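## Task

Set the yellow supplement bottle and the green supplement bottle upright on the top of the two-door cabinet beside arm3, with each bottle's entire base resting on that top. Finish with the tray empty, sitting in the arm1/arm2 room and away from the wall opening. The drink can must finish upright on top of the same piece of furniture it stands on now. A tray carrying a load travels along one lane by itself, and an empty tray travels back along the other. It counts as a failure if either bottle or the drink can touches a roller lane while no gripper is holding it. Anything that stays in place only because a robot holds it at the end does not count. At the end, release everything and move the arms away.

## Robot and tools

Setup. Four identical i2rt Big YAM arms, named arm1, arm2, arm3 and arm4. Each has six revolute joints, a two-finger gripper and a wrist camera. arm1 and arm2 share one room and arm3 and arm4 share another; the rooms are joined by an opening in the wall that the tray passes through on roller lanes. Two fixed room cameras exist: cam_arm1_arm2 and cam_arm3_arm4. Wrist cameras are arm1_cam_wrist to arm4_cam_wrist. With joints 1 and 6 at zero and the hand level and forward, the wrist camera rides on top of the hand and views the fingertips. Reach is roughly 1.0 m from the joint 1 axis. Joints move at different speeds, so the hand can sweep a wide arc between postures.

Frame. One shared scene frame, origin on the floor, +z upward. The hand point is midway between the fingertips; the hand's z axis runs along the fingers and its y axis is the opening direction. No call takes Cartesian poses; all motion is commanded in joint space.

execute_actions. Argument actions is a list holding one action or none (empty list = just report state and images). The action is an object keyed by arm name; each arm gets an object with key joints, which maps joint names to absolute targets (not offsets). Any subset of arms and joints may be named. Units and ranges: joint1_rad -2.879 to 2.879 (rotation of the whole arm about its base, positive counter-clockwise seen from above, zero aims along the base's facing); joint2_rad 0 to 3.141 (shoulder; zero has the upper arm pointing back and nearly level, increasing lifts it up and over to the front); joint3_rad 0 to 3.019 (elbow; zero is fully folded, increasing opens it); joint4_rad -1.692 to 1.57 (hand pitch, positive tips fingers up); joint5_rad -1.57 to 1.57 (sideways hand swing, positive toward the arm's right); joint6_rad -2.094 to 2.094 (hand roll, positive clockwise viewed from behind); gripper_m 0 to 0.093, fingertip gap in meters. Done tolerances: ±0.045, ±0.14, ±0.09, ±0.055, ±0.03, ±0.035 rad and ±0.003 m. All motions in an action begin together and may finish at different moments. A joint or arm left out may keep pushing toward its earlier target. Unknown keys or out-of-range values reject the whole call with nothing moving. Optional cameras: list of camera names, or "all"; omitted or null gives all, [] gives none; the pictures line lists image order.

wait: seconds, 0 to 10; sends nothing, scene keeps running, returns state and images.

zoom_image: camera name plus region [x0, y0, x1, y1] in pixels of that camera's last full image, top-left is (0,0), at most 504 by 504.

finished_scene: scene, integer 1 or 2; ends that scene irreversibly after the last command is held; its result reports success and gives the next task. Replying without any tool call ends all remaining scenes.

Reading results. joint_status tells how each commanded motion ended. off_target: stopped short and may still push. contact_stop or time_out: the joint holds where it stopped, except a time_out joint may keep a target (its old one, or one limited to 0.375, 0.375, 0.113, 0.225, 0.075, 0.3 rad from its position for joints 1 to 6) and keep pushing; on_its_own lists such joints, and "held at" there is the held target, not the actual position. Sending the reported position relaxes the push. "joint command not followed", often with a cause line, means a self/inter-arm collision check blocked that arm's joint targets (gripper targets still run); blocked joints show not_followed and may be retried on later actions. Tiny target changes may not move a joint. A joint carrying weight sags over time.

Heat. Holding loads and pushing warms motors, even while idle between calls. MOTOR HOT appears from 85 °C; at 100 °C an OVER-TEMPERATURE FAULT drops that arm and its gripper until cooled, and its unreached keys read limit_stop_at_motor_heat; resend targets afterwards. Some heat persists into the next scene.

Cautions. The arm does not halt on contact and can press hard. Hard arm-to-arm presses fail the task; hard hits may. The collision check can react late and ignores fingers, gripper housings and wrist cameras. Nothing reports robots touching each other. Do not drop or knock objects off the work area or to the floor, avoid slams and slips, and never let a bottle or the can rest on a roller lane unheld. Loose objects may occasionally get a small push. Arms act independently; one stalling does not pause the others. The robot holds its last command while you compose replies.

Each tool is called after "Emit:" by a JSON object that holds its "fn" and its "kwargs".

## Session

Emit:
{"fn": "execute_actions", "kwargs": {"actions": []}}

Scene clock: 0.00 s.
arm1.joint_positions: joint1_rad=-0.649 joint2_rad=+0.623 joint3_rad=+1.479 joint4_rad=-1.528 joint5_rad=+0.165 joint6_rad=-0.731 gripper_m=+0.095
arm1.joint_status: not commanded
arm1.hand: x=-1.0087 y=-0.4629 z=+1.4285 quat_wxyz=(-0.434, +0.635, -0.638, +0.028) (m; scene frame)
arm2.joint_positions: joint1_rad=-0.005 joint2_rad=+0.278 joint3_rad=+1.374 joint4_rad=-1.427 joint5_rad=-0.211 joint6_rad=+0.531 gripper_m=+0.094
arm2.joint_status: not commanded
arm2.hand: x=-1.7183 y=+0.1653 z=+1.5169 quat_wxyz=(-0.541, -0.171, -0.794, -0.218) (m; scene frame)
arm3.joint_positions: joint1_rad=+0.864 joint2_rad=+0.360 joint3_rad=+1.509 joint4_rad=-1.635 joint5_rad=-0.280 joint6_rad=+0.206 gripper_m=+0.094
arm3.joint_status: not commanded
arm3.hand: x=+1.0796 y=-0.5931 z=+1.4367 quat_wxyz=(-0.008, +0.789, -0.313, -0.528) (m; scene frame)
arm4.joint_positions: joint1_rad=+0.458 joint2_rad=+0.350 joint3_rad=+1.658 joint4_rad=-1.589 joint5_rad=+0.119 joint6_rad=-0.595 gripper_m=+0.095
arm4.joint_status: not commanded
arm4.hand: x=+1.7680 y=+0.1300 z=+1.5632 quat_wxyz=(+0.079, -0.703, -0.387, +0.591) (m; scene frame)
pictures: arm1_cam_wrist, arm2_cam_wrist, arm3_cam_wrist, arm4_cam_wrist, cam_arm1_arm2, cam_arm3_arm4
Images, in order (width x height): arm1_cam_wrist 672x504, arm2_cam_wrist 672x504, arm3_cam_wrist 672x504, arm4_cam_wrist 672x504, cam_arm1_arm2 672x504, cam_arm3_arm4 672x504.

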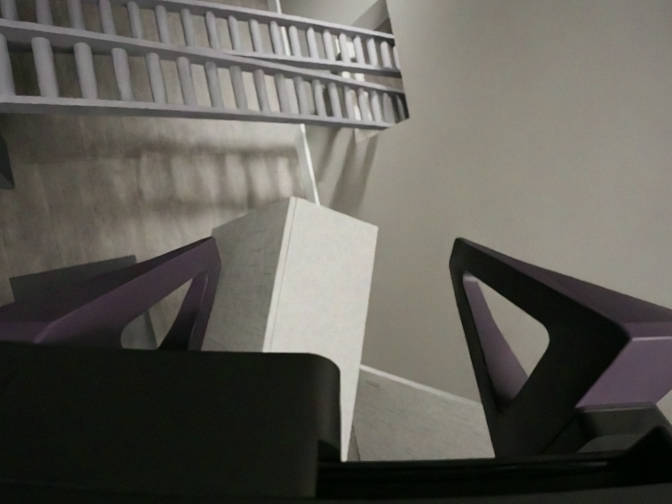

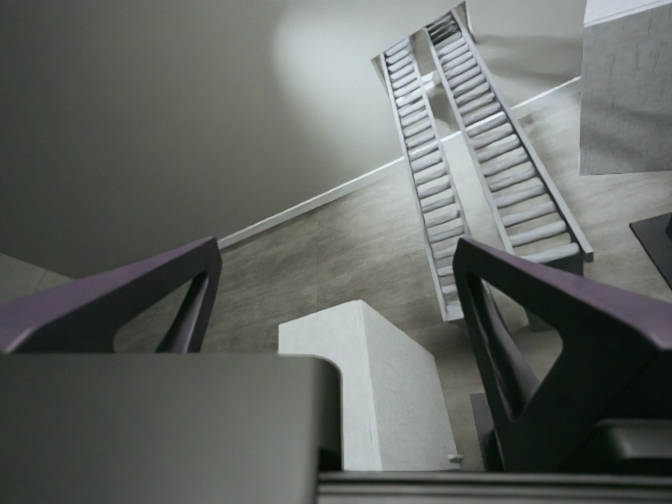

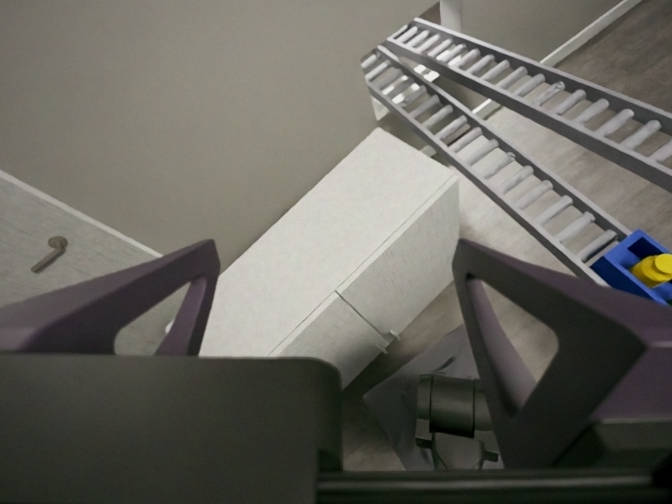

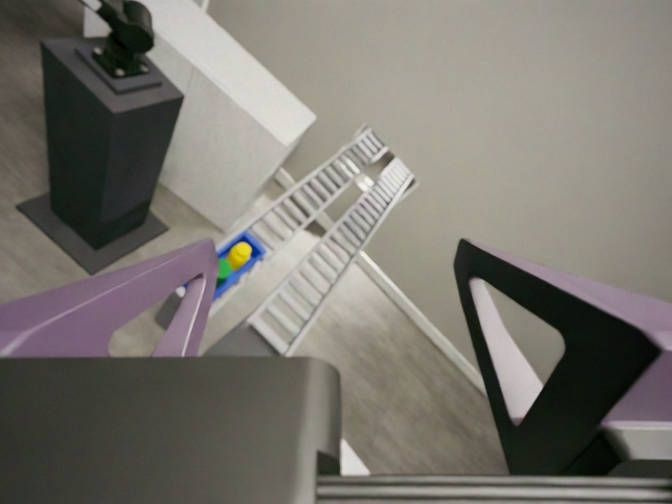

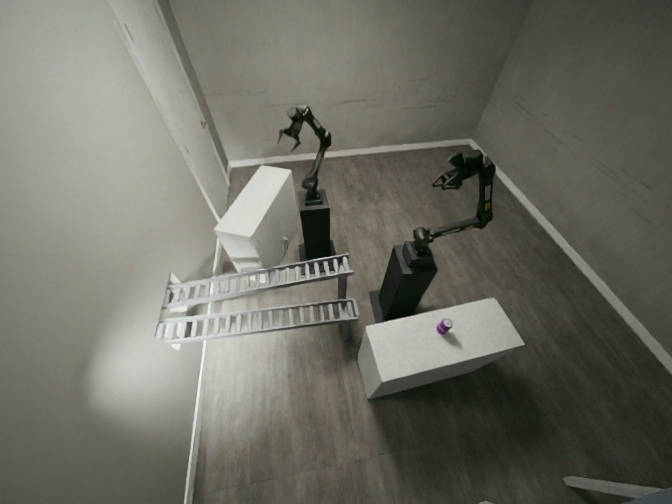

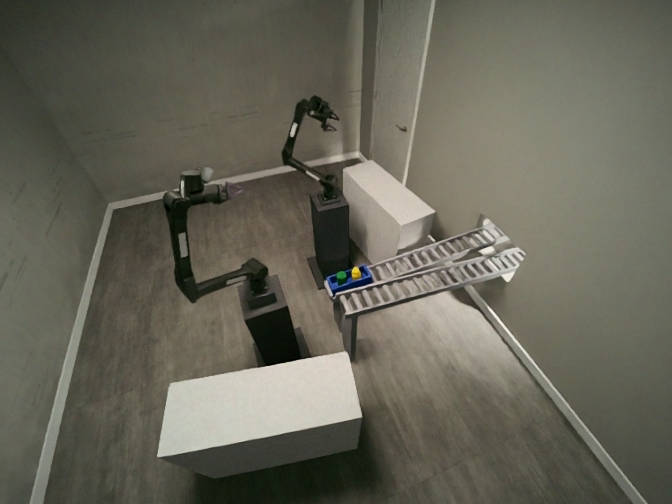

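Emit:
{"fn": "execute_actions", "kwargs": {"actions": [{"arm3":{"joints":{"joint5_rad":0,"joint6_rad":0,"joint4_rad":-1.15}},"arm4":{"joints":{"joint5_rad":0,"joint6_rad":0,"joint4_rad":-1.3}},"arm1":{"joints":{"joint5_rad":0,"joint6_rad":0}},"arm2":{"joints":{"joint5_rad":0,"joint6_rad":0}}}], "cameras": []}}

Emit:
{"fn": "execute_actions", "kwargs": {"actions": [{"arm3":{"joints":{"joint1_rad":1.5,"joint2_rad":0.9,"joint4_rad":-1.5}},"arm4":{"joints":{"joint1_rad":0.0,"joint2_rad":0.8,"joint3_rad":1.3}}}], "cameras": ["arm3_cam_wrist","arm4_cam_wrist","cam_arm3_arm4"]}}

Scene clock: 5.07 s.
arm1.joint_positions: joint1_rad=-0.649 joint2_rad=+0.623 joint3_rad=+1.479 joint4_rad=-1.528 joint5_rad=+0.002 joint6_rad=-0.011 gripper_m=+0.095
arm1.joint_status: all done
arm1.hand: x=-1.0298 y=-0.4446 z=+1.4274 quat_wxyz=(-0.385, +0.402, -0.808, -0.193) (m; scene frame)
arm2.joint_positions: joint1_rad=-0.005 joint2_rad=+0.278 joint3_rad=+1.374 joint4_rad=-1.427 joint5_rad=-0.004 joint6_rad=+0.010 gripper_m=+0.094
arm2.joint_status: all done
arm2.hand: x=-1.7164 y=+0.1299 z=+1.5159 quat_wxyz=(-0.581, -0.021, -0.814, +0.012) (m; scene frame)
arm3.joint_positions: joint1_rad=+0.864 joint2_rad=+0.360 joint3_rad=+1.509 joint4_rad=-1.171 joint5_rad=-0.004 joint6_rad=+0.015 gripper_m=+0.094
arm3.joint_status: all done
arm3.hand: x=+1.0854 y=-0.5343 z=+1.5427 quat_wxyz=(-0.234, +0.665, -0.256, -0.661) (m; scene frame)
arm4.joint_positions: joint1_rad=+0.458 joint2_rad=+0.350 joint3_rad=+1.658 joint4_rad=-1.326 joint5_rad=+0.004 joint6_rad=-0.010 gripper_m=+0.095
arm4.joint_status: all done
arm4.hand: x=+1.7673 y=+0.1067 z=+1.6264 quat_wxyz=(-0.164, -0.695, -0.180, +0.676) (m; scene frame)
pictures: none
No camera images: the call's "cameras" was empty. Leave "cameras" out to get every camera's image.

Scene clock: 6.57 s.
arm1.joint_positions: joint1_rad=-0.649 joint2_rad=+0.623 joint3_rad=+1.479 joint4_rad=-1.528 joint5_rad=+0.002 joint6_rad=-0.011 gripper_m=+0.095
arm1.joint_status: not commanded
arm1.hand: x=-1.0298 y=-0.4446 z=+1.4274 quat_wxyz=(-0.385, +0.402, -0.808, -0.193) (m; scene frame)
arm2.joint_positions: joint1_rad=-0.005 joint2_rad=+0.278 joint3_rad=+1.374 joint4_rad=-1.427 joint5_rad=-0.004 joint6_rad=+0.010 gripper_m=+0.094
arm2.joint_status: not commanded
arm2.hand: x=-1.7164 y=+0.1299 z=+1.5159 quat_wxyz=(-0.581, -0.021, -0.814, +0.012) (m; scene frame)
arm3.joint_positions: joint1_rad=+1.498 joint2_rad=+0.898 joint3_rad=+1.507 joint4_rad=-1.490 joint5_rad=+0.000 joint6_rad=+0.014 gripper_m=+0.094
arm3.joint_status: all done
arm3.hand: x=+0.8468 y=-0.5723 z=+1.3731 quat_wxyz=(-0.007, +0.938, -0.044, -0.344) (m; scene frame)
arm4.joint_positions: joint1_rad=+0.004 joint2_rad=+0.796 joint3_rad=+1.270 joint4_rad=-1.312 joint5_rad=+0.001 joint6_rad=-0.010 gripper_m=+0.095
arm4.joint_status: all done
arm4.hand: x=+1.4910 y=+0.1124 z=+1.3752 quat_wxyz=(+0.000, -0.935, -0.026, +0.353) (m; scene frame)
pictures: arm3_cam_wrist, arm4_cam_wrist, cam_arm3_arm4
Images, in order (width x height): arm3_cam_wrist 672x504, arm4_cam_wrist 672x504, cam_arm3_arm4 672x504.

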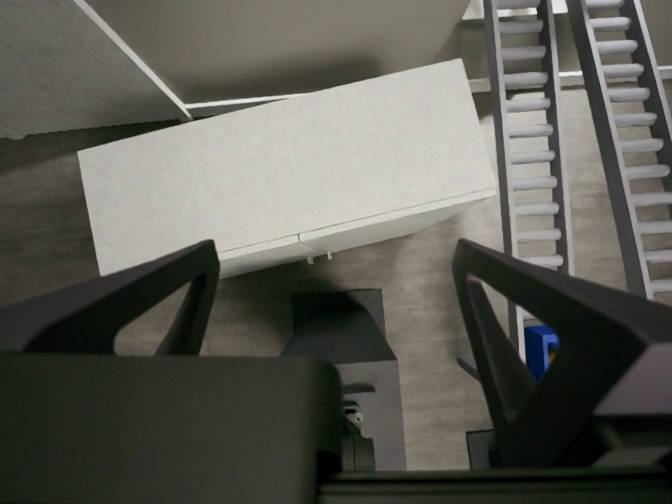

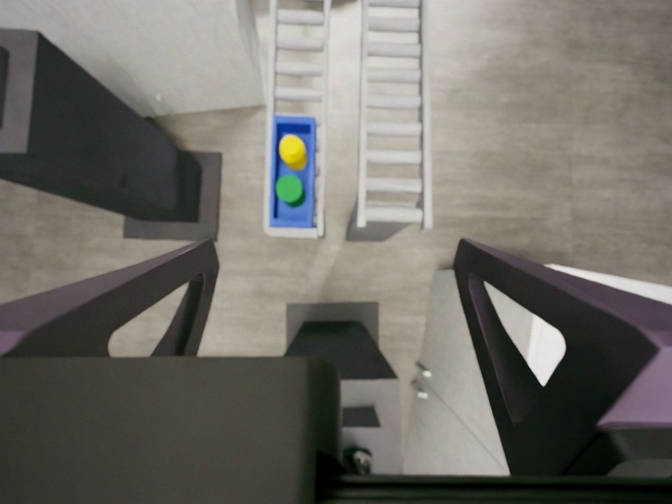

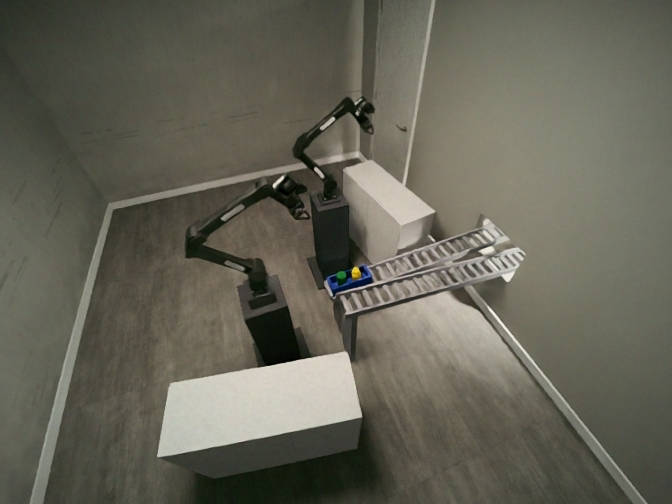

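Emit:
{"fn": "execute_actions", "kwargs": {"actions": [{"arm3":{"joints":{"joint3_rad":2.2}},"arm4":{"joints":{"joint1_rad":-0.8}}}], "cameras": []}}

Emit:
{"fn": "execute_actions", "kwargs": {"actions": [{"arm3":{"joints":{"joint2_rad":1.6}},"arm4":{"joints":{"joint3_rad":2.0}}}], "cameras": []}}

Emit:
{"fn": "execute_actions", "kwargs": {"actions": [{"arm3":{"joints":{"joint1_rad":0.9}},"arm4":{"joints":{"joint2_rad":1.5}}}], "cameras": ["cam_arm3_arm4"]}}

Scene clock: 11.93 s.
arm1.joint_positions: joint1_rad=-0.649 joint2_rad=+0.623 joint3_rad=+1.479 joint4_rad=-1.528 joint5_rad=+0.002 joint6_rad=-0.011 gripper_m=+0.095
arm1.joint_status: not commanded
arm1.hand: x=-1.0298 y=-0.4446 z=+1.4274 quat_wxyz=(-0.385, +0.402, -0.808, -0.193) (m; scene frame)
arm2.joint_positions: joint1_rad=-0.005 joint2_rad=+0.278 joint3_rad=+1.374 joint4_rad=-1.427 joint5_rad=-0.004 joint6_rad=+0.010 gripper_m=+0.094
arm2.joint_status: not commanded
arm2.hand: x=-1.7164 y=+0.1299 z=+1.5159 quat_wxyz=(-0.581, -0.021, -0.814, +0.012) (m; scene frame)
arm3.joint_positions: joint1_rad=+1.498 joint2_rad=+0.890 joint3_rad=+2.191 joint4_rad=-1.496 joint5_rad=+0.000 joint6_rad=+0.014 gripper_m=+0.094
arm3.joint_status: all done
arm3.hand: x=+0.9789 y=-0.5803 z=+1.6616 quat_wxyz=(-0.017, +0.768, -0.038, -0.639) (m; scene frame)
arm4.joint_positions: joint1_rad=-0.796 joint2_rad=+0.796 joint3_rad=+1.270 joint4_rad=-1.312 joint5_rad=+0.001 joint6_rad=-0.009 gripper_m=+0.095
arm4.joint_status: all done
arm4.hand: x=+1.5758 y=+0.3382 z=+1.3787 quat_wxyz=(+0.141, -0.870, +0.339, +0.330) (m; scene frame)
pictures: none
No camera images: the call's "cameras" was empty. Leave "cameras" out to get every camera's image.

Scene clock: 13.80 s.
arm1.joint_positions: joint1_rad=-0.649 joint2_rad=+0.623 joint3_rad=+1.479 joint4_rad=-1.528 joint5_rad=+0.002 joint6_rad=-0.011 gripper_m=+0.095
arm1.joint_status: not commanded
arm1.hand: x=-1.0298 y=-0.4446 z=+1.4274 quat_wxyz=(-0.385, +0.402, -0.808, -0.193) (m; scene frame)
arm2.joint_positions: joint1_rad=-0.005 joint2_rad=+0.278 joint3_rad=+1.374 joint4_rad=-1.427 joint5_rad=-0.004 joint6_rad=+0.010 gripper_m=+0.094
arm2.joint_status: not commanded
arm2.hand: x=-1.7164 y=+0.1299 z=+1.5159 quat_wxyz=(-0.581, -0.021, -0.814, +0.012) (m; scene frame)
arm3.joint_positions: joint1_rad=+1.498 joint2_rad=+1.596 joint3_rad=+2.166 joint4_rad=-1.496 joint5_rad=+0.000 joint6_rad=+0.014 gripper_m=+0.094
arm3.joint_status: all done
arm3.hand: x=+0.5879 y=-0.5521 z=+1.3952 quat_wxyz=(-0.007, +0.946, -0.044, -0.322) (m; scene frame)
arm4.joint_positions: joint1_rad=-0.796 joint2_rad=+0.790 joint3_rad=+1.977 joint4_rad=-1.312 joint5_rad=+0.001 joint6_rad=-0.009 gripper_m=+0.095
arm4.joint_status: all done
arm4.hand: x=+1.6590 y=+0.2525 z=+1.7092 quat_wxyz=(+0.253, -0.700, +0.269, +0.612) (m; scene frame)
pictures: none
No camera images: the call's "cameras" was empty. Leave "cameras" out to get every camera's image.

Scene clock: 15.40 s.
arm1.joint_positions: joint1_rad=-0.649 joint2_rad=+0.623 joint3_rad=+1.479 joint4_rad=-1.528 joint5_rad=+0.002 joint6_rad=-0.011 gripper_m=+0.095
arm1.joint_status: not commanded
arm1.hand: x=-1.0298 y=-0.4446 z=+1.4274 quat_wxyz=(-0.385, +0.402, -0.808, -0.193) (m; scene frame)
arm2.joint_positions: joint1_rad=-0.005 joint2_rad=+0.278 joint3_rad=+1.374 joint4_rad=-1.427 joint5_rad=-0.004 joint6_rad=+0.010 gripper_m=+0.094
arm2.joint_status: not commanded
arm2.hand: x=-1.7164 y=+0.1299 z=+1.5159 quat_wxyz=(-0.581, -0.021, -0.814, +0.012) (m; scene frame)
arm3.joint_positions: joint1_rad=+0.895 joint2_rad=+1.596 joint3_rad=+2.166 joint4_rad=-1.496 joint5_rad=+0.001 joint6_rad=+0.013 gripper_m=+0.094
arm3.joint_status: all done
arm3.hand: x=+0.7131 y=-0.2383 z=+1.3913 quat_wxyz=(-0.099, +0.891, -0.324, -0.303) (m; scene frame)
arm4.joint_positions: joint1_rad=-0.796 joint2_rad=+1.517 joint3_rad=+1.975 joint4_rad=-1.311 joint5_rad=+0.001 joint6_rad=-0.009 gripper_m=+0.095
arm4.joint_status: all done
arm4.hand: x=+1.3836 y=+0.5186 z=+1.4346 quat_wxyz=(+0.139, -0.872, +0.340, +0.323) (m; scene frame)
pictures: cam_arm3_arm4
Images, in order (width x height): cam_arm3_arm4 672x504.

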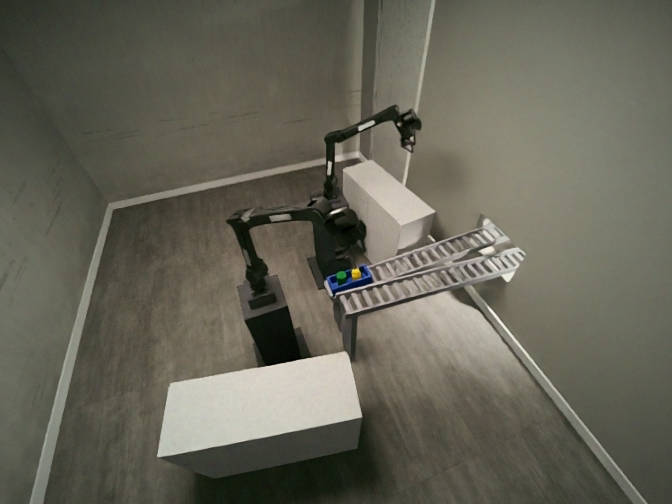

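Emit:
{"fn": "execute_actions", "kwargs": {"actions": [{"arm3":{"joints":{"joint1_rad":0.0,"joint2_rad":1.236,"joint3_rad":1.256,"joint4_rad":-1.59}},"arm4":{"joints":{"joint1_rad":-1.6,"joint2_rad":0.8,"joint3_rad":1.3}}}], "cameras": ["arm3_cam_wrist","cam_arm3_arm4"]}}

Scene clock: 21.30 s.
arm1.joint_positions: joint1_rad=-0.649 joint2_rad=+0.623 joint3_rad=+1.479 joint4_rad=-1.528 joint5_rad=+0.002 joint6_rad=-0.011 gripper_m=+0.095
arm1.joint_status: not commanded
arm1.hand: x=-1.0298 y=-0.4446 z=+1.4274 quat_wxyz=(-0.385, +0.402, -0.808, -0.193) (m; scene frame)
arm2.joint_positions: joint1_rad=-0.005 joint2_rad=+0.278 joint3_rad=+1.374 joint4_rad=-1.427 joint5_rad=-0.004 joint6_rad=+0.010 gripper_m=+0.094
arm2.joint_status: not commanded
arm2.hand: x=-1.7164 y=+0.1299 z=+1.5159 quat_wxyz=(-0.581, -0.021, -0.814, +0.012) (m; scene frame)
arm3.joint_positions: joint1_rad=-0.003 joint2_rad=+1.249 joint3_rad=+1.250 joint4_rad=-1.583 joint5_rad=+0.001 joint6_rad=+0.012 gripper_m=+0.094
arm3.joint_status: all done
arm3.hand: x=+1.1549 y=-0.2526 z=+1.1351 quat_wxyz=(+0.010, +0.700, -0.714, +0.002) (m; scene frame)
arm4.joint_positions: joint1_rad=-1.595 joint2_rad=+0.793 joint3_rad=+1.305 joint4_rad=-1.307 joint5_rad=+0.001 joint6_rad=-0.008 gripper_m=+0.095
arm4.joint_status: all done
arm4.hand: x=+1.7968 y=+0.4343 z=+1.4015 quat_wxyz=(+0.274, -0.661, +0.645, +0.268) (m; scene frame)
pictures: arm3_cam_wrist, cam_arm3_arm4
Images, in order (width x height): arm3_cam_wrist 672x504, cam_arm3_arm4 672x504.

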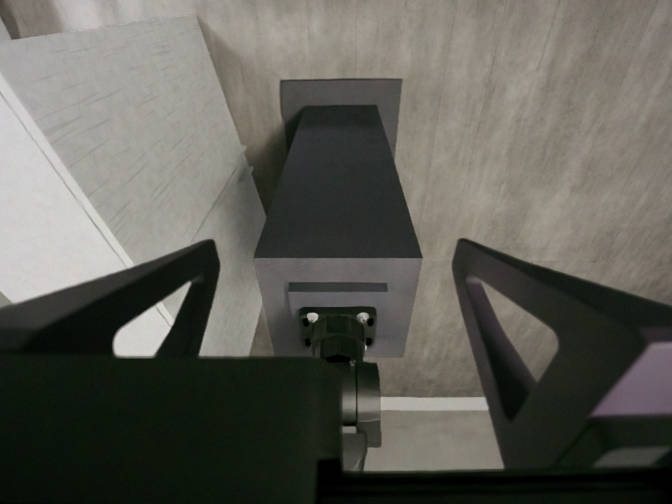

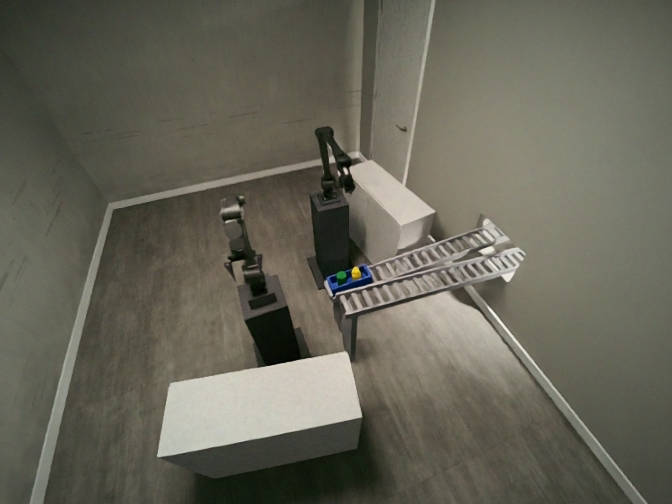

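Emit:
{"fn": "execute_actions", "kwargs": {"actions": [{"arm3":{"joints":{"joint1_rad":0.25,"joint4_rad":-1.15}}}], "cameras": ["arm3_cam_wrist","cam_arm3_arm4"]}}

Scene clock: 23.40 s.
arm1.joint_positions: joint1_rad=-0.649 joint2_rad=+0.623 joint3_rad=+1.479 joint4_rad=-1.528 joint5_rad=+0.002 joint6_rad=-0.011 gripper_m=+0.095
arm1.joint_status: not commanded
arm1.hand: x=-1.0298 y=-0.4446 z=+1.4274 quat_wxyz=(-0.385, +0.402, -0.808, -0.193) (m; scene frame)
arm2.joint_positions: joint1_rad=-0.005 joint2_rad=+0.278 joint3_rad=+1.374 joint4_rad=-1.427 joint5_rad=-0.004 joint6_rad=+0.010 gripper_m=+0.094
arm2.joint_status: not commanded
arm2.hand: x=-1.7164 y=+0.1299 z=+1.5159 quat_wxyz=(-0.581, -0.021, -0.814, +0.012) (m; scene frame)
arm3.joint_positions: joint1_rad=+0.258 joint2_rad=+1.249 joint3_rad=+1.250 joint4_rad=-1.166 joint5_rad=+0.001 joint6_rad=+0.012 gripper_m=+0.094
arm3.joint_status: all done
arm3.hand: x=+1.0409 y=-0.1665 z=+1.1558 quat_wxyz=(-0.117, +0.770, -0.606, -0.163) (m; scene frame)
arm4.joint_positions: joint1_rad=-1.595 joint2_rad=+0.793 joint3_rad=+1.305 joint4_rad=-1.307 joint5_rad=+0.001 joint6_rad=-0.008 gripper_m=+0.095
arm4.joint_status: not commanded
arm4.hand: x=+1.7968 y=+0.4343 z=+1.4015 quat_wxyz=(+0.274, -0.661, +0.645, +0.268) (m; scene frame)
pictures: arm3_cam_wrist, cam_arm3_arm4
Images, in order (width x height): arm3_cam_wrist 672x504, cam_arm3_arm4 672x504.

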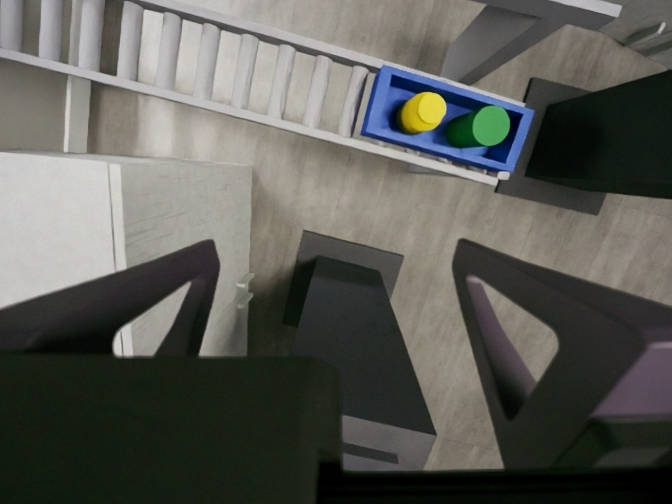

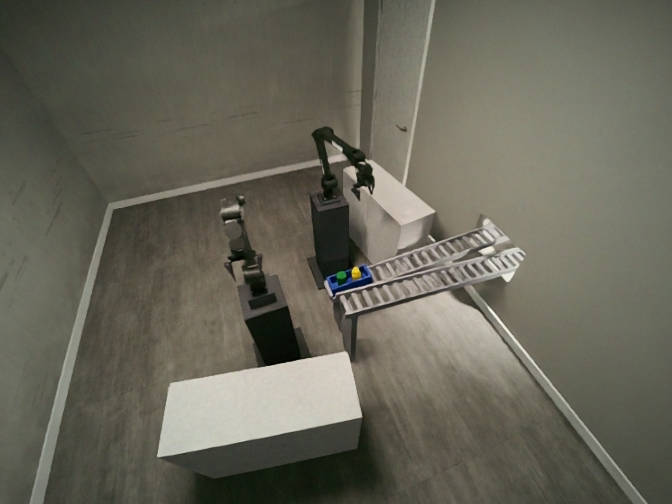

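Emit:
{"fn": "execute_actions", "kwargs": {"actions": [{"arm3":{"joints":{"joint1_rad":0.03,"joint2_rad":1.85,"joint3_rad":1.9,"joint4_rad":-1.62}}}], "cameras": ["arm3_cam_wrist","cam_arm3_arm4"]}}

Scene clock: 26.77 s.
arm1.joint_positions: joint1_rad=-0.649 joint2_rad=+0.623 joint3_rad=+1.479 joint4_rad=-1.528 joint5_rad=+0.002 joint6_rad=-0.011 gripper_m=+0.095
arm1.joint_status: not commanded
arm1.hand: x=-1.0298 y=-0.4446 z=+1.4274 quat_wxyz=(-0.385, +0.402, -0.808, -0.193) (m; scene frame)
arm2.joint_positions: joint1_rad=-0.005 joint2_rad=+0.278 joint3_rad=+1.374 joint4_rad=-1.427 joint5_rad=-0.004 joint6_rad=+0.010 gripper_m=+0.094
arm2.joint_status: not commanded
arm2.hand: x=-1.7164 y=+0.1299 z=+1.5159 quat_wxyz=(-0.581, -0.021, -0.814, +0.012) (m; scene frame)
arm3.joint_positions: joint1_rad=+0.024 joint2_rad=+1.856 joint3_rad=+1.844 joint4_rad=-1.610 joint5_rad=+0.001 joint6_rad=+0.012 gripper_m=+0.094
arm3.joint_status: all done
arm3.hand: x=+1.1409 y=-0.0355 z=+1.0928 quat_wxyz=(+0.024, +0.709, -0.704, +0.016) (m; scene frame)
arm4.joint_positions: joint1_rad=-1.595 joint2_rad=+0.793 joint3_rad=+1.305 joint4_rad=-1.307 joint5_rad=+0.001 joint6_rad=-0.008 gripper_m=+0.095
arm4.joint_status: not commanded
arm4.hand: x=+1.7968 y=+0.4343 z=+1.4015 quat_wxyz=(+0.274, -0.661, +0.645, +0.268) (m; scene frame)
pictures: arm3_cam_wrist, cam_arm3_arm4
Images, in order (width x height): arm3_cam_wrist 672x504, cam_arm3_arm4 672x504.

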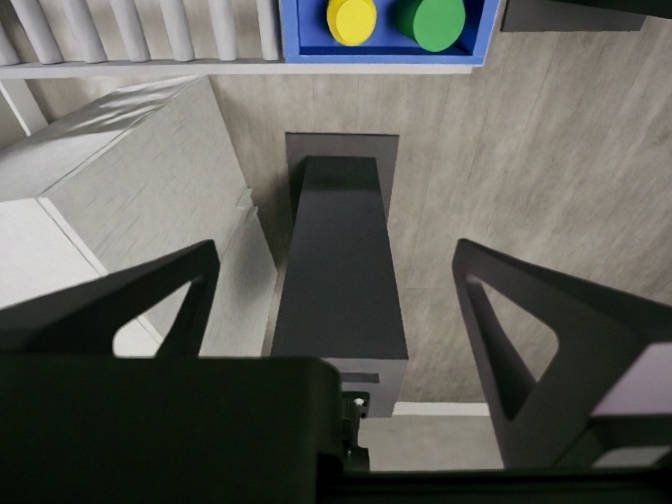

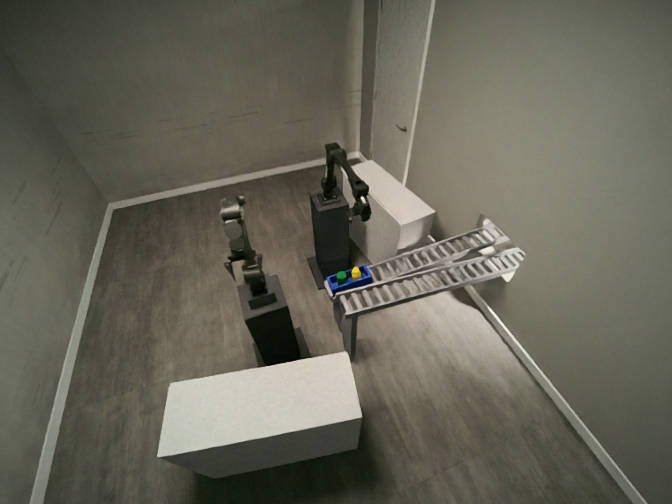

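Emit:
{"fn": "execute_actions", "kwargs": {"actions": [{"arm3":{"joints":{"joint1_rad":0.0,"joint2_rad":1.99,"joint3_rad":2.04,"joint4_rad":-1.59}}}], "cameras": ["arm3_cam_wrist","cam_arm3_arm4"]}}

Scene clock: 29.67 s.
arm1.joint_positions: joint1_rad=-0.649 joint2_rad=+0.623 joint3_rad=+1.479 joint4_rad=-1.528 joint5_rad=+0.002 joint6_rad=-0.011 gripper_m=+0.095
arm1.joint_status: not commanded
arm1.hand: x=-1.0298 y=-0.4446 z=+1.4274 quat_wxyz=(-0.385, +0.402, -0.808, -0.193) (m; scene frame)
arm2.joint_positions: joint1_rad=-0.005 joint2_rad=+0.278 joint3_rad=+1.374 joint4_rad=-1.427 joint5_rad=-0.004 joint6_rad=+0.010 gripper_m=+0.094
arm2.joint_status: not commanded
arm2.hand: x=-1.7164 y=+0.1299 z=+1.5159 quat_wxyz=(-0.581, -0.021, -0.814, +0.012) (m; scene frame)
arm3.joint_positions: joint1_rad=+0.003 joint2_rad=+1.982 joint3_rad=+1.990 joint4_rad=-1.597 joint5_rad=+0.001 joint6_rad=+0.012 gripper_m=+0.094
arm3.joint_status: all done
arm3.hand: x=+1.1526 y=+0.0143 z=+1.0752 quat_wxyz=(+0.013, +0.702, -0.712, +0.005) (m; scene frame)
arm4.joint_positions: joint1_rad=-1.595 joint2_rad=+0.793 joint3_rad=+1.305 joint4_rad=-1.307 joint5_rad=+0.001 joint6_rad=-0.008 gripper_m=+0.095
arm4.joint_status: not commanded
arm4.hand: x=+1.7968 y=+0.4343 z=+1.4015 quat_wxyz=(+0.274, -0.661, +0.645, +0.268) (m; scene frame)
pictures: arm3_cam_wrist, cam_arm3_arm4
Images, in order (width x height): arm3_cam_wrist 672x504, cam_arm3_arm4 672x504.

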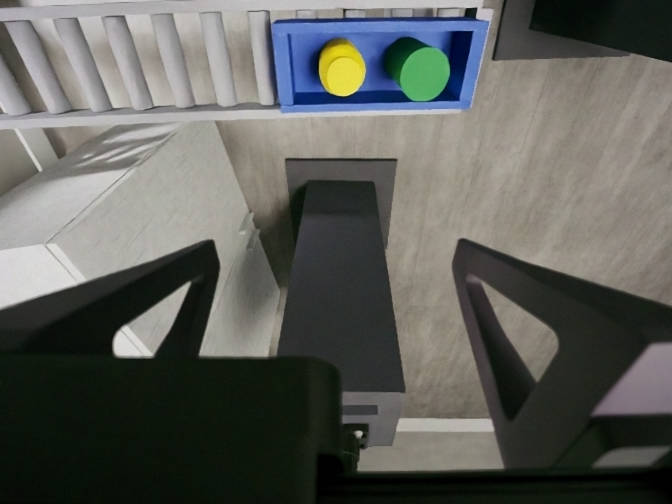

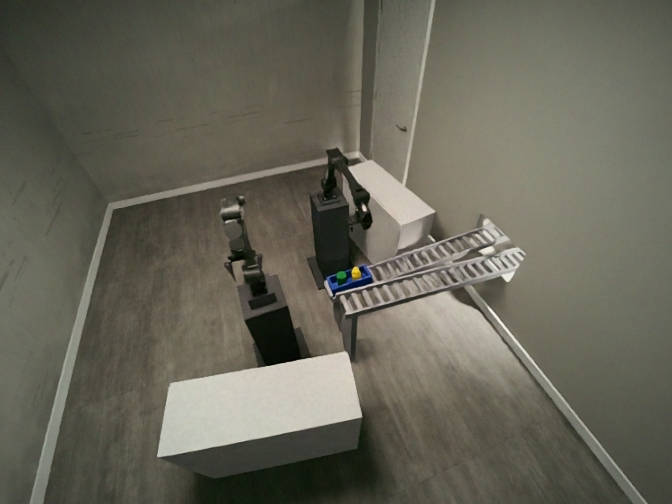

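Emit:
{"fn": "execute_actions", "kwargs": {"actions": [{"arm3":{"joints":{"joint2_rad":1.94,"joint3_rad":1.43,"joint4_rad":-1.04}}}], "cameras": ["arm3_cam_wrist","cam_arm3_arm4"]}}

Scene clock: 32.53 s.
arm1.joint_positions: joint1_rad=-0.649 joint2_rad=+0.623 joint3_rad=+1.479 joint4_rad=-1.528 joint5_rad=+0.002 joint6_rad=-0.011 gripper_m=+0.095
arm1.joint_status: not commanded
arm1.hand: x=-1.0298 y=-0.4446 z=+1.4274 quat_wxyz=(-0.385, +0.402, -0.808, -0.193) (m; scene frame)
arm2.joint_positions: joint1_rad=-0.005 joint2_rad=+0.278 joint3_rad=+1.374 joint4_rad=-1.427 joint5_rad=-0.004 joint6_rad=+0.010 gripper_m=+0.094
arm2.joint_status: not commanded
arm2.hand: x=-1.7164 y=+0.1299 z=+1.5159 quat_wxyz=(-0.581, -0.021, -0.814, +0.012) (m; scene frame)
arm3.joint_positions: joint1_rad=+0.003 joint2_rad=+1.937 joint3_rad=+1.428 joint4_rad=-1.052 joint5_rad=+0.001 joint6_rad=+0.012 gripper_m=+0.094
arm3.joint_status: all done
arm3.hand: x=+1.1504 y=-0.0430 z=+0.8958 quat_wxyz=(+0.003, +0.702, -0.712, -0.005) (m; scene frame)
arm4.joint_positions: joint1_rad=-1.595 joint2_rad=+0.793 joint3_rad=+1.305 joint4_rad=-1.307 joint5_rad=+0.001 joint6_rad=-0.008 gripper_m=+0.095
arm4.joint_status: not commanded
arm4.hand: x=+1.7968 y=+0.4343 z=+1.4015 quat_wxyz=(+0.274, -0.661, +0.645, +0.268) (m; scene frame)
pictures: arm3_cam_wrist, cam_arm3_arm4
Images, in order (width x height): arm3_cam_wrist 672x504, cam_arm3_arm4 672x504.

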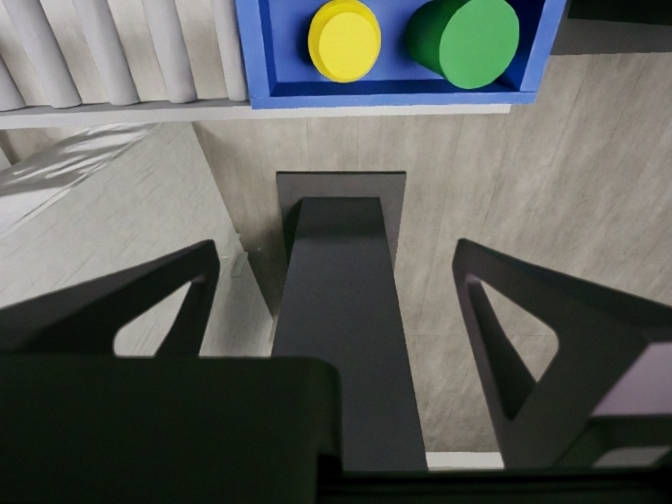

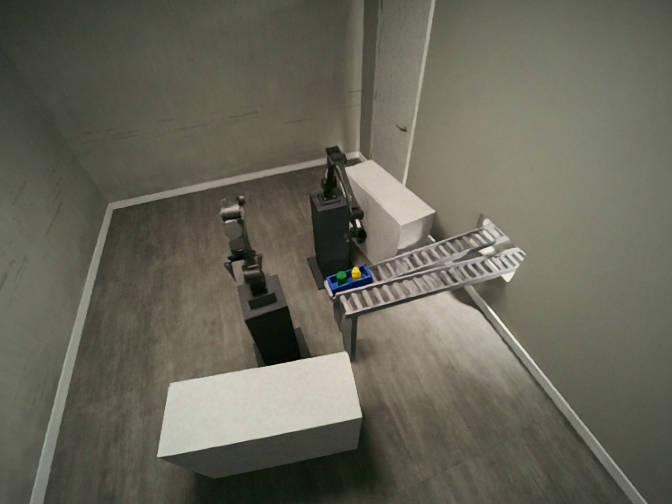

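Emit:
{"fn": "execute_actions", "kwargs": {"actions": [{"arm3":{"joints":{"joint2_rad":2.12,"joint3_rad":1.50,"joint4_rad":-0.94,"joint6_rad":1.57}}}], "cameras": ["arm3_cam_wrist","cam_arm3_arm4"]}}

Scene clock: 36.87 s.
arm1.joint_positions: joint1_rad=-0.649 joint2_rad=+0.623 joint3_rad=+1.479 joint4_rad=-1.528 joint5_rad=+0.002 joint6_rad=-0.011 gripper_m=+0.095
arm1.joint_status: not commanded
arm1.hand: x=-1.0298 y=-0.4446 z=+1.4274 quat_wxyz=(-0.385, +0.402, -0.808, -0.193) (m; scene frame)
arm2.joint_positions: joint1_rad=-0.005 joint2_rad=+0.278 joint3_rad=+1.374 joint4_rad=-1.427 joint5_rad=-0.004 joint6_rad=+0.010 gripper_m=+0.094
arm2.joint_status: not commanded
arm2.hand: x=-1.7164 y=+0.1299 z=+1.5159 quat_wxyz=(-0.581, -0.021, -0.814, +0.012) (m; scene frame)
arm3.joint_positions: joint1_rad=+0.003 joint2_rad=+2.132 joint3_rad=+1.472 joint4_rad=-0.947 joint5_rad=+0.001 joint6_rad=+1.555 gripper_m=+0.094
arm3.joint_status: all done
arm3.hand: x=+1.1493 y=-0.0269 z=+0.8031 quat_wxyz=(+0.006, +0.007, -1.000, +0.021) (m; scene frame)
arm4.joint_positions: joint1_rad=-1.595 joint2_rad=+0.793 joint3_rad=+1.305 joint4_rad=-1.307 joint5_rad=+0.001 joint6_rad=-0.008 gripper_m=+0.095
arm4.joint_status: not commanded
arm4.hand: x=+1.7968 y=+0.4343 z=+1.4015 quat_wxyz=(+0.274, -0.661, +0.645, +0.268) (m; scene frame)
pictures: arm3_cam_wrist, cam_arm3_arm4
Images, in order (width x height): arm3_cam_wrist 672x504, cam_arm3_arm4 672x504.

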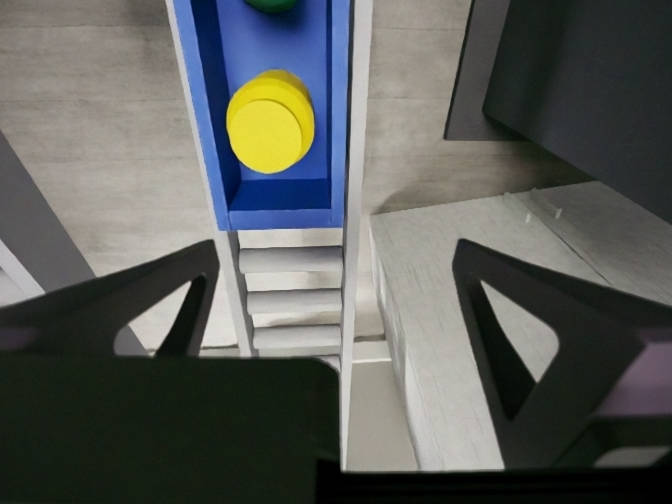

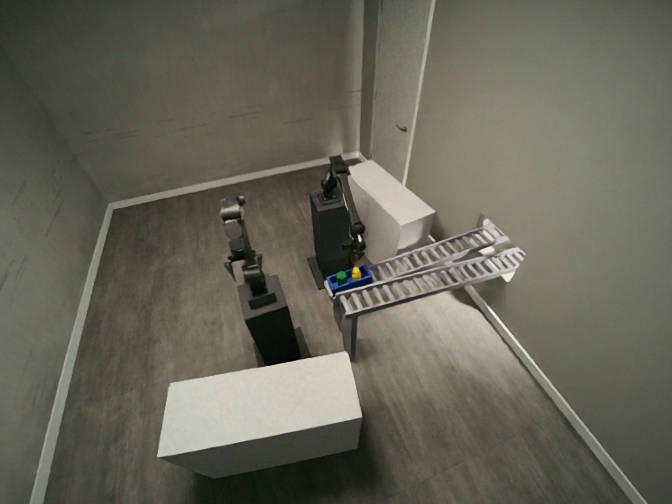

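Emit:
{"fn": "execute_actions", "kwargs": {"actions": [{"arm3":{"joints":{"joint2_rad":2.262,"joint3_rad":1.625,"joint4_rad":-0.895}}}], "cameras": ["arm3_cam_wrist","cam_arm3_arm4"]}}

Scene clock: 38.53 s.
arm1.joint_positions: joint1_rad=-0.649 joint2_rad=+0.623 joint3_rad=+1.479 joint4_rad=-1.528 joint5_rad=+0.002 joint6_rad=-0.011 gripper_m=+0.095
arm1.joint_status: not commanded
arm1.hand: x=-1.0298 y=-0.4446 z=+1.4274 quat_wxyz=(-0.385, +0.402, -0.808, -0.193) (m; scene frame)
arm2.joint_positions: joint1_rad=-0.005 joint2_rad=+0.278 joint3_rad=+1.374 joint4_rad=-1.427 joint5_rad=-0.004 joint6_rad=+0.010 gripper_m=+0.094
arm2.joint_status: not commanded
arm2.hand: x=-1.7164 y=+0.1299 z=+1.5159 quat_wxyz=(-0.581, -0.021, -0.814, +0.012) (m; scene frame)
arm3.joint_positions: joint1_rad=+0.003 joint2_rad=+2.251 joint3_rad=+1.593 joint4_rad=-0.899 joint5_rad=+0.001 joint6_rad=+1.557 gripper_m=+0.094
arm3.joint_status: all done
arm3.hand: x=+1.1490 y=+0.0174 z=+0.7700 quat_wxyz=(+0.006, +0.006, -1.000, -0.003) (m; scene frame)
arm4.joint_positions: joint1_rad=-1.595 joint2_rad=+0.793 joint3_rad=+1.305 joint4_rad=-1.307 joint5_rad=+0.001 joint6_rad=-0.008 gripper_m=+0.095
arm4.joint_status: not commanded
arm4.hand: x=+1.7968 y=+0.4343 z=+1.4015 quat_wxyz=(+0.274, -0.661, +0.645, +0.268) (m; scene frame)
pictures: arm3_cam_wrist, cam_arm3_arm4
Images, in order (width x height): arm3_cam_wrist 672x504, cam_arm3_arm4 672x504.

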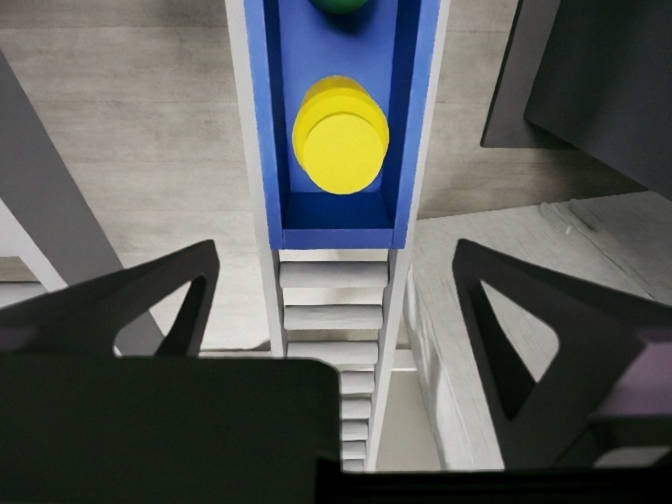

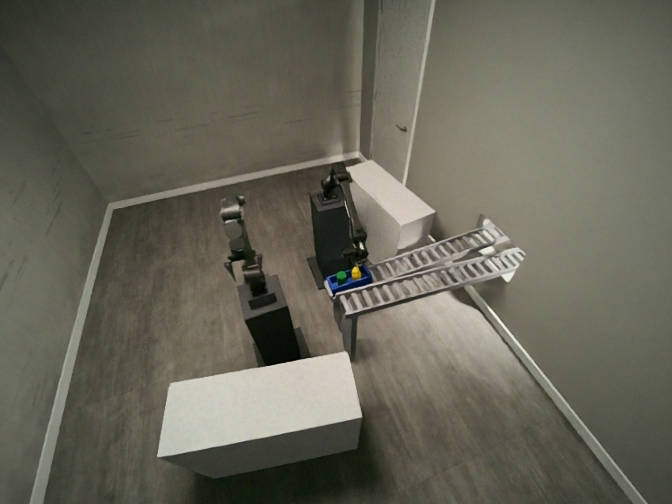

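Emit:
{"fn": "execute_actions", "kwargs": {"actions": [{"arm3":{"joints":{"joint2_rad":2.455,"joint3_rad":1.63,"joint4_rad":-0.725}}}], "cameras": ["arm3_cam_wrist","cam_arm3_arm4"]}}

Scene clock: 41.20 s.
arm1.joint_positions: joint1_rad=-0.649 joint2_rad=+0.623 joint3_rad=+1.479 joint4_rad=-1.528 joint5_rad=+0.002 joint6_rad=-0.011 gripper_m=+0.095
arm1.joint_status: not commanded
arm1.hand: x=-1.0298 y=-0.4446 z=+1.4274 quat_wxyz=(-0.385, +0.402, -0.808, -0.193) (m; scene frame)
arm2.joint_positions: joint1_rad=-0.005 joint2_rad=+0.278 joint3_rad=+1.374 joint4_rad=-1.427 joint5_rad=-0.004 joint6_rad=+0.010 gripper_m=+0.094
arm2.joint_status: not commanded
arm2.hand: x=-1.7164 y=+0.1299 z=+1.5159 quat_wxyz=(-0.581, -0.021, -0.814, +0.012) (m; scene frame)
arm3.joint_positions: joint1_rad=+0.003 joint2_rad=+2.473 joint3_rad=+1.609 joint4_rad=-0.735 joint5_rad=+0.001 joint6_rad=+1.557 gripper_m=+0.095
arm3.joint_status: all done
arm3.hand: x=+1.1474 y=+0.0011 z=+0.6437 quat_wxyz=(+0.006, +0.006, -1.000, +0.017) (m; scene frame)
arm4.joint_positions: joint1_rad=-1.595 joint2_rad=+0.793 joint3_rad=+1.305 joint4_rad=-1.307 joint5_rad=+0.001 joint6_rad=-0.008 gripper_m=+0.095
arm4.joint_status: not commanded
arm4.hand: x=+1.7968 y=+0.4343 z=+1.4015 quat_wxyz=(+0.274, -0.661, +0.645, +0.268) (m; scene frame)
pictures: arm3_cam_wrist, cam_arm3_arm4
Images, in order (width x height): arm3_cam_wrist 672x504, cam_arm3_arm4 672x504.

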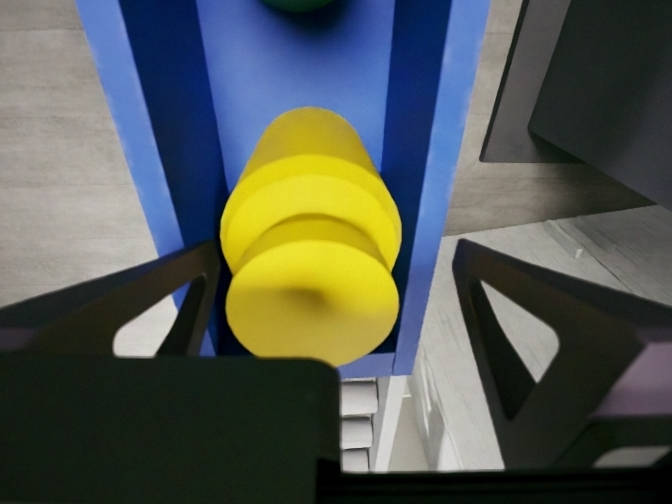

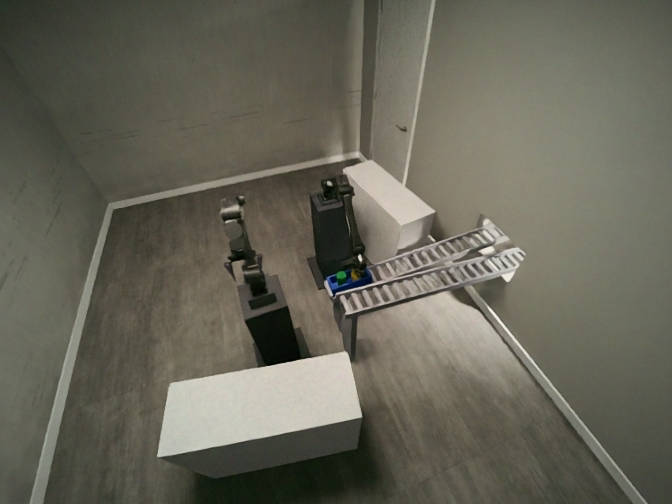

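Emit:
{"fn": "execute_actions", "kwargs": {"actions": [{"arm3":{"joints":{"joint3_rad":1.655}}}], "cameras": ["arm3_cam_wrist"]}}

Scene clock: 42.43 s.
arm1.joint_positions: joint1_rad=-0.649 joint2_rad=+0.623 joint3_rad=+1.479 joint4_rad=-1.528 joint5_rad=+0.002 joint6_rad=-0.011 gripper_m=+0.095
arm1.joint_status: not commanded
arm1.hand: x=-1.0298 y=-0.4446 z=+1.4274 quat_wxyz=(-0.385, +0.402, -0.808, -0.193) (m; scene frame)
arm2.joint_positions: joint1_rad=-0.005 joint2_rad=+0.278 joint3_rad=+1.374 joint4_rad=-1.427 joint5_rad=-0.004 joint6_rad=+0.010 gripper_m=+0.094
arm2.joint_status: not commanded
arm2.hand: x=-1.7164 y=+0.1299 z=+1.5159 quat_wxyz=(-0.581, -0.021, -0.814, +0.012) (m; scene frame)
arm3.joint_positions: joint1_rad=+0.003 joint2_rad=+2.473 joint3_rad=+1.616 joint4_rad=-0.735 joint5_rad=+0.001 joint6_rad=+1.557 gripper_m=+0.095
arm3.joint_status: all done
arm3.hand: x=+1.1475 y=+0.0046 z=+0.6452 quat_wxyz=(+0.006, +0.006, -1.000, +0.014) (m; scene frame)
arm4.joint_positions: joint1_rad=-1.595 joint2_rad=+0.793 joint3_rad=+1.305 joint4_rad=-1.307 joint5_rad=+0.001 joint6_rad=-0.008 gripper_m=+0.095
arm4.joint_status: not commanded
arm4.hand: x=+1.7968 y=+0.4343 z=+1.4015 quat_wxyz=(+0.274, -0.661, +0.645, +0.268) (m; scene frame)
pictures: arm3_cam_wrist
Images, in order (width x height): arm3_cam_wrist 672x504.

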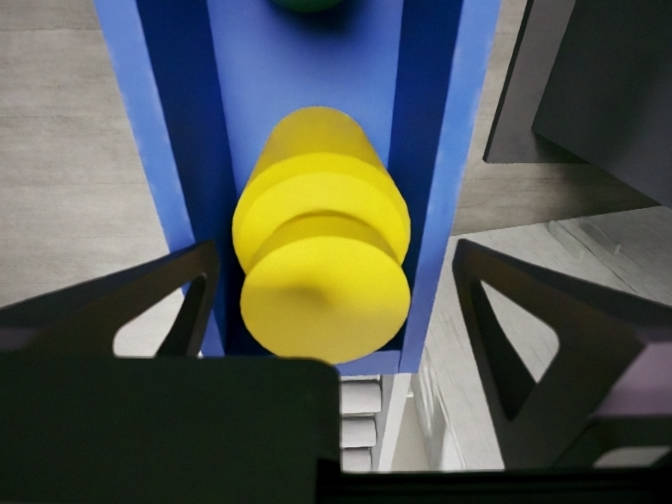

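Emit:
{"fn": "execute_actions", "kwargs": {"actions": [{"arm3":{"joints":{"gripper_m":0.03}}}], "cameras": ["arm3_cam_wrist"]}}

Scene clock: 43.43 s.
arm1.joint_positions: joint1_rad=-0.649 joint2_rad=+0.623 joint3_rad=+1.479 joint4_rad=-1.528 joint5_rad=+0.002 joint6_rad=-0.011 gripper_m=+0.095
arm1.joint_status: not commanded
arm1.hand: x=-1.0298 y=-0.4446 z=+1.4274 quat_wxyz=(-0.385, +0.402, -0.808, -0.193) (m; scene frame)
arm2.joint_positions: joint1_rad=-0.005 joint2_rad=+0.278 joint3_rad=+1.374 joint4_rad=-1.427 joint5_rad=-0.004 joint6_rad=+0.010 gripper_m=+0.094
arm2.joint_status: not commanded
arm2.hand: x=-1.7164 y=+0.1299 z=+1.5159 quat_wxyz=(-0.581, -0.021, -0.814, +0.012) (m; scene frame)
arm3.joint_positions: joint1_rad=+0.003 joint2_rad=+2.473 joint3_rad=+1.617 joint4_rad=-0.733 joint5_rad=+0.001 joint6_rad=+1.557 gripper_m=+0.063
arm3.joint_status: gripper_m off_target (ended at +0.063, target +0.030)
arm3.hand: x=+1.1475 y=+0.0057 z=+0.6455 quat_wxyz=(+0.006, +0.006, -1.000, +0.012) (m; scene frame)
arm4.joint_positions: joint1_rad=-1.595 joint2_rad=+0.793 joint3_rad=+1.305 joint4_rad=-1.307 joint5_rad=+0.001 joint6_rad=-0.008 gripper_m=+0.095
arm4.joint_status: not commanded
arm4.hand: x=+1.7968 y=+0.4343 z=+1.4015 quat_wxyz=(+0.274, -0.661, +0.645, +0.268) (m; scene frame)
pictures: arm3_cam_wrist
Images, in order (width x height): arm3_cam_wrist 672x504.

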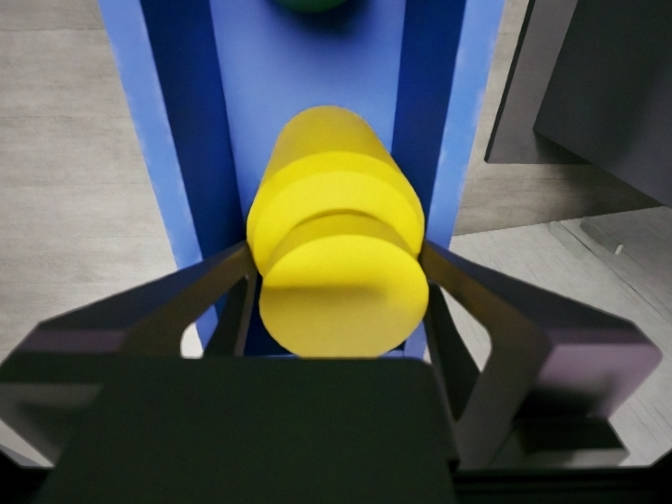

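Emit:
{"fn": "execute_actions", "kwargs": {"actions": [{"arm3":{"joints":{"joint2_rad":2.25,"joint3_rad":1.62,"joint4_rad":-0.91}}}], "cameras": []}}

Emit:
{"fn": "execute_actions", "kwargs": {"actions": [{"arm3":{"joints":{"joint2_rad":1.86,"joint3_rad":1.88,"joint4_rad":-1.58}}}], "cameras": ["arm3_cam_wrist","cam_arm3_arm4"]}}

Scene clock: 45.37 s.
arm1.joint_positions: joint1_rad=-0.649 joint2_rad=+0.623 joint3_rad=+1.479 joint4_rad=-1.528 joint5_rad=+0.002 joint6_rad=-0.011 gripper_m=+0.095
arm1.joint_status: not commanded
arm1.hand: x=-1.0298 y=-0.4446 z=+1.4274 quat_wxyz=(-0.385, +0.402, -0.808, -0.193) (m; scene frame)
arm2.joint_positions: joint1_rad=-0.005 joint2_rad=+0.278 joint3_rad=+1.374 joint4_rad=-1.427 joint5_rad=-0.004 joint6_rad=+0.010 gripper_m=+0.094
arm2.joint_status: not commanded
arm2.hand: x=-1.7164 y=+0.1299 z=+1.5159 quat_wxyz=(-0.581, -0.021, -0.814, +0.012) (m; scene frame)
arm3.joint_positions: joint1_rad=+0.003 joint2_rad=+2.244 joint3_rad=+1.608 joint4_rad=-0.900 joint5_rad=+0.001 joint6_rad=+1.557 gripper_m=+0.063
arm3.joint_status: all done
arm3.hand: x=+1.1491 y=+0.0263 z=+0.7792 quat_wxyz=(+0.006, +0.006, -1.000, -0.014) (m; scene frame)
arm4.joint_positions: joint1_rad=-1.595 joint2_rad=+0.793 joint3_rad=+1.305 joint4_rad=-1.307 joint5_rad=+0.001 joint6_rad=-0.008 gripper_m=+0.095
arm4.joint_status: not commanded
arm4.hand: x=+1.7968 y=+0.4343 z=+1.4015 quat_wxyz=(+0.274, -0.661, +0.645, +0.268) (m; scene frame)
pictures: none
No camera images: the call's "cameras" was empty. Leave "cameras" out to get every camera's image.

Scene clock: 47.30 s.
arm1.joint_positions: joint1_rad=-0.649 joint2_rad=+0.623 joint3_rad=+1.479 joint4_rad=-1.528 joint5_rad=+0.002 joint6_rad=-0.011 gripper_m=+0.095
arm1.joint_status: not commanded
arm1.hand: x=-1.0298 y=-0.4446 z=+1.4274 quat_wxyz=(-0.385, +0.402, -0.808, -0.193) (m; scene frame)
arm2.joint_positions: joint1_rad=-0.005 joint2_rad=+0.278 joint3_rad=+1.374 joint4_rad=-1.427 joint5_rad=-0.004 joint6_rad=+0.010 gripper_m=+0.094
arm2.joint_status: not commanded
arm2.hand: x=-1.7164 y=+0.1299 z=+1.5159 quat_wxyz=(-0.581, -0.021, -0.814, +0.012) (m; scene frame)
arm3.joint_positions: joint1_rad=+0.003 joint2_rad=+1.877 joint3_rad=+1.867 joint4_rad=-1.570 joint5_rad=+0.001 joint6_rad=+1.557 gripper_m=+0.063
arm3.joint_status: all done
arm3.hand: x=+1.1527 y=-0.0182 z=+1.0889 quat_wxyz=(+0.006, +0.006, -1.000, +0.008) (m; scene frame)
arm4.joint_positions: joint1_rad=-1.595 joint2_rad=+0.793 joint3_rad=+1.305 joint4_rad=-1.307 joint5_rad=+0.001 joint6_rad=-0.008 gripper_m=+0.095
arm4.joint_status: not commanded
arm4.hand: x=+1.7968 y=+0.4343 z=+1.4015 quat_wxyz=(+0.274, -0.661, +0.645, +0.268) (m; scene frame)
pictures: arm3_cam_wrist, cam_arm3_arm4
Images, in order (width x height): arm3_cam_wrist 672x504, cam_arm3_arm4 672x504.

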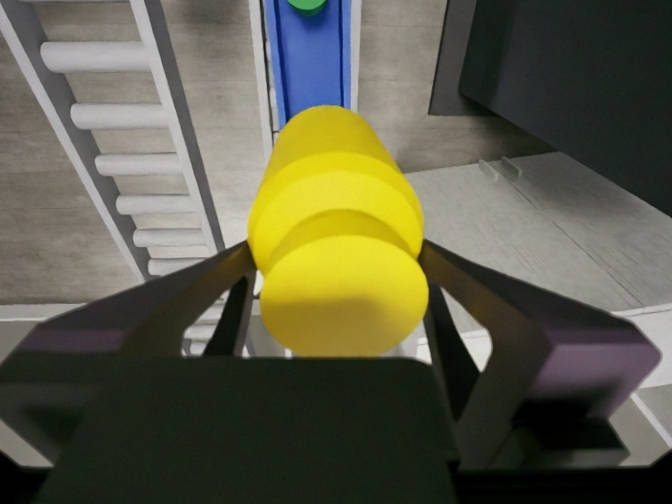

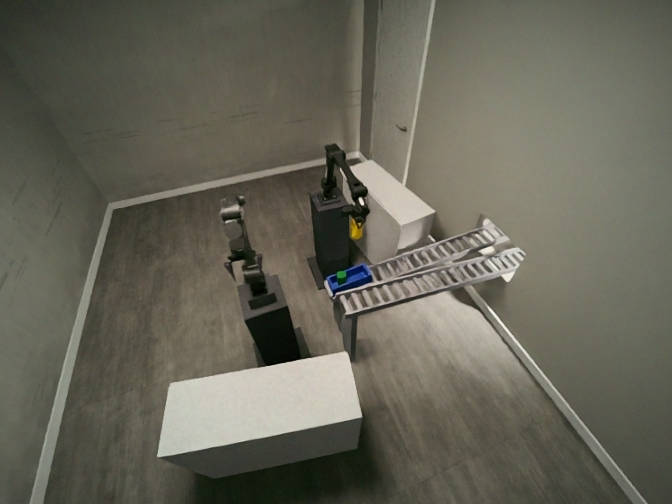

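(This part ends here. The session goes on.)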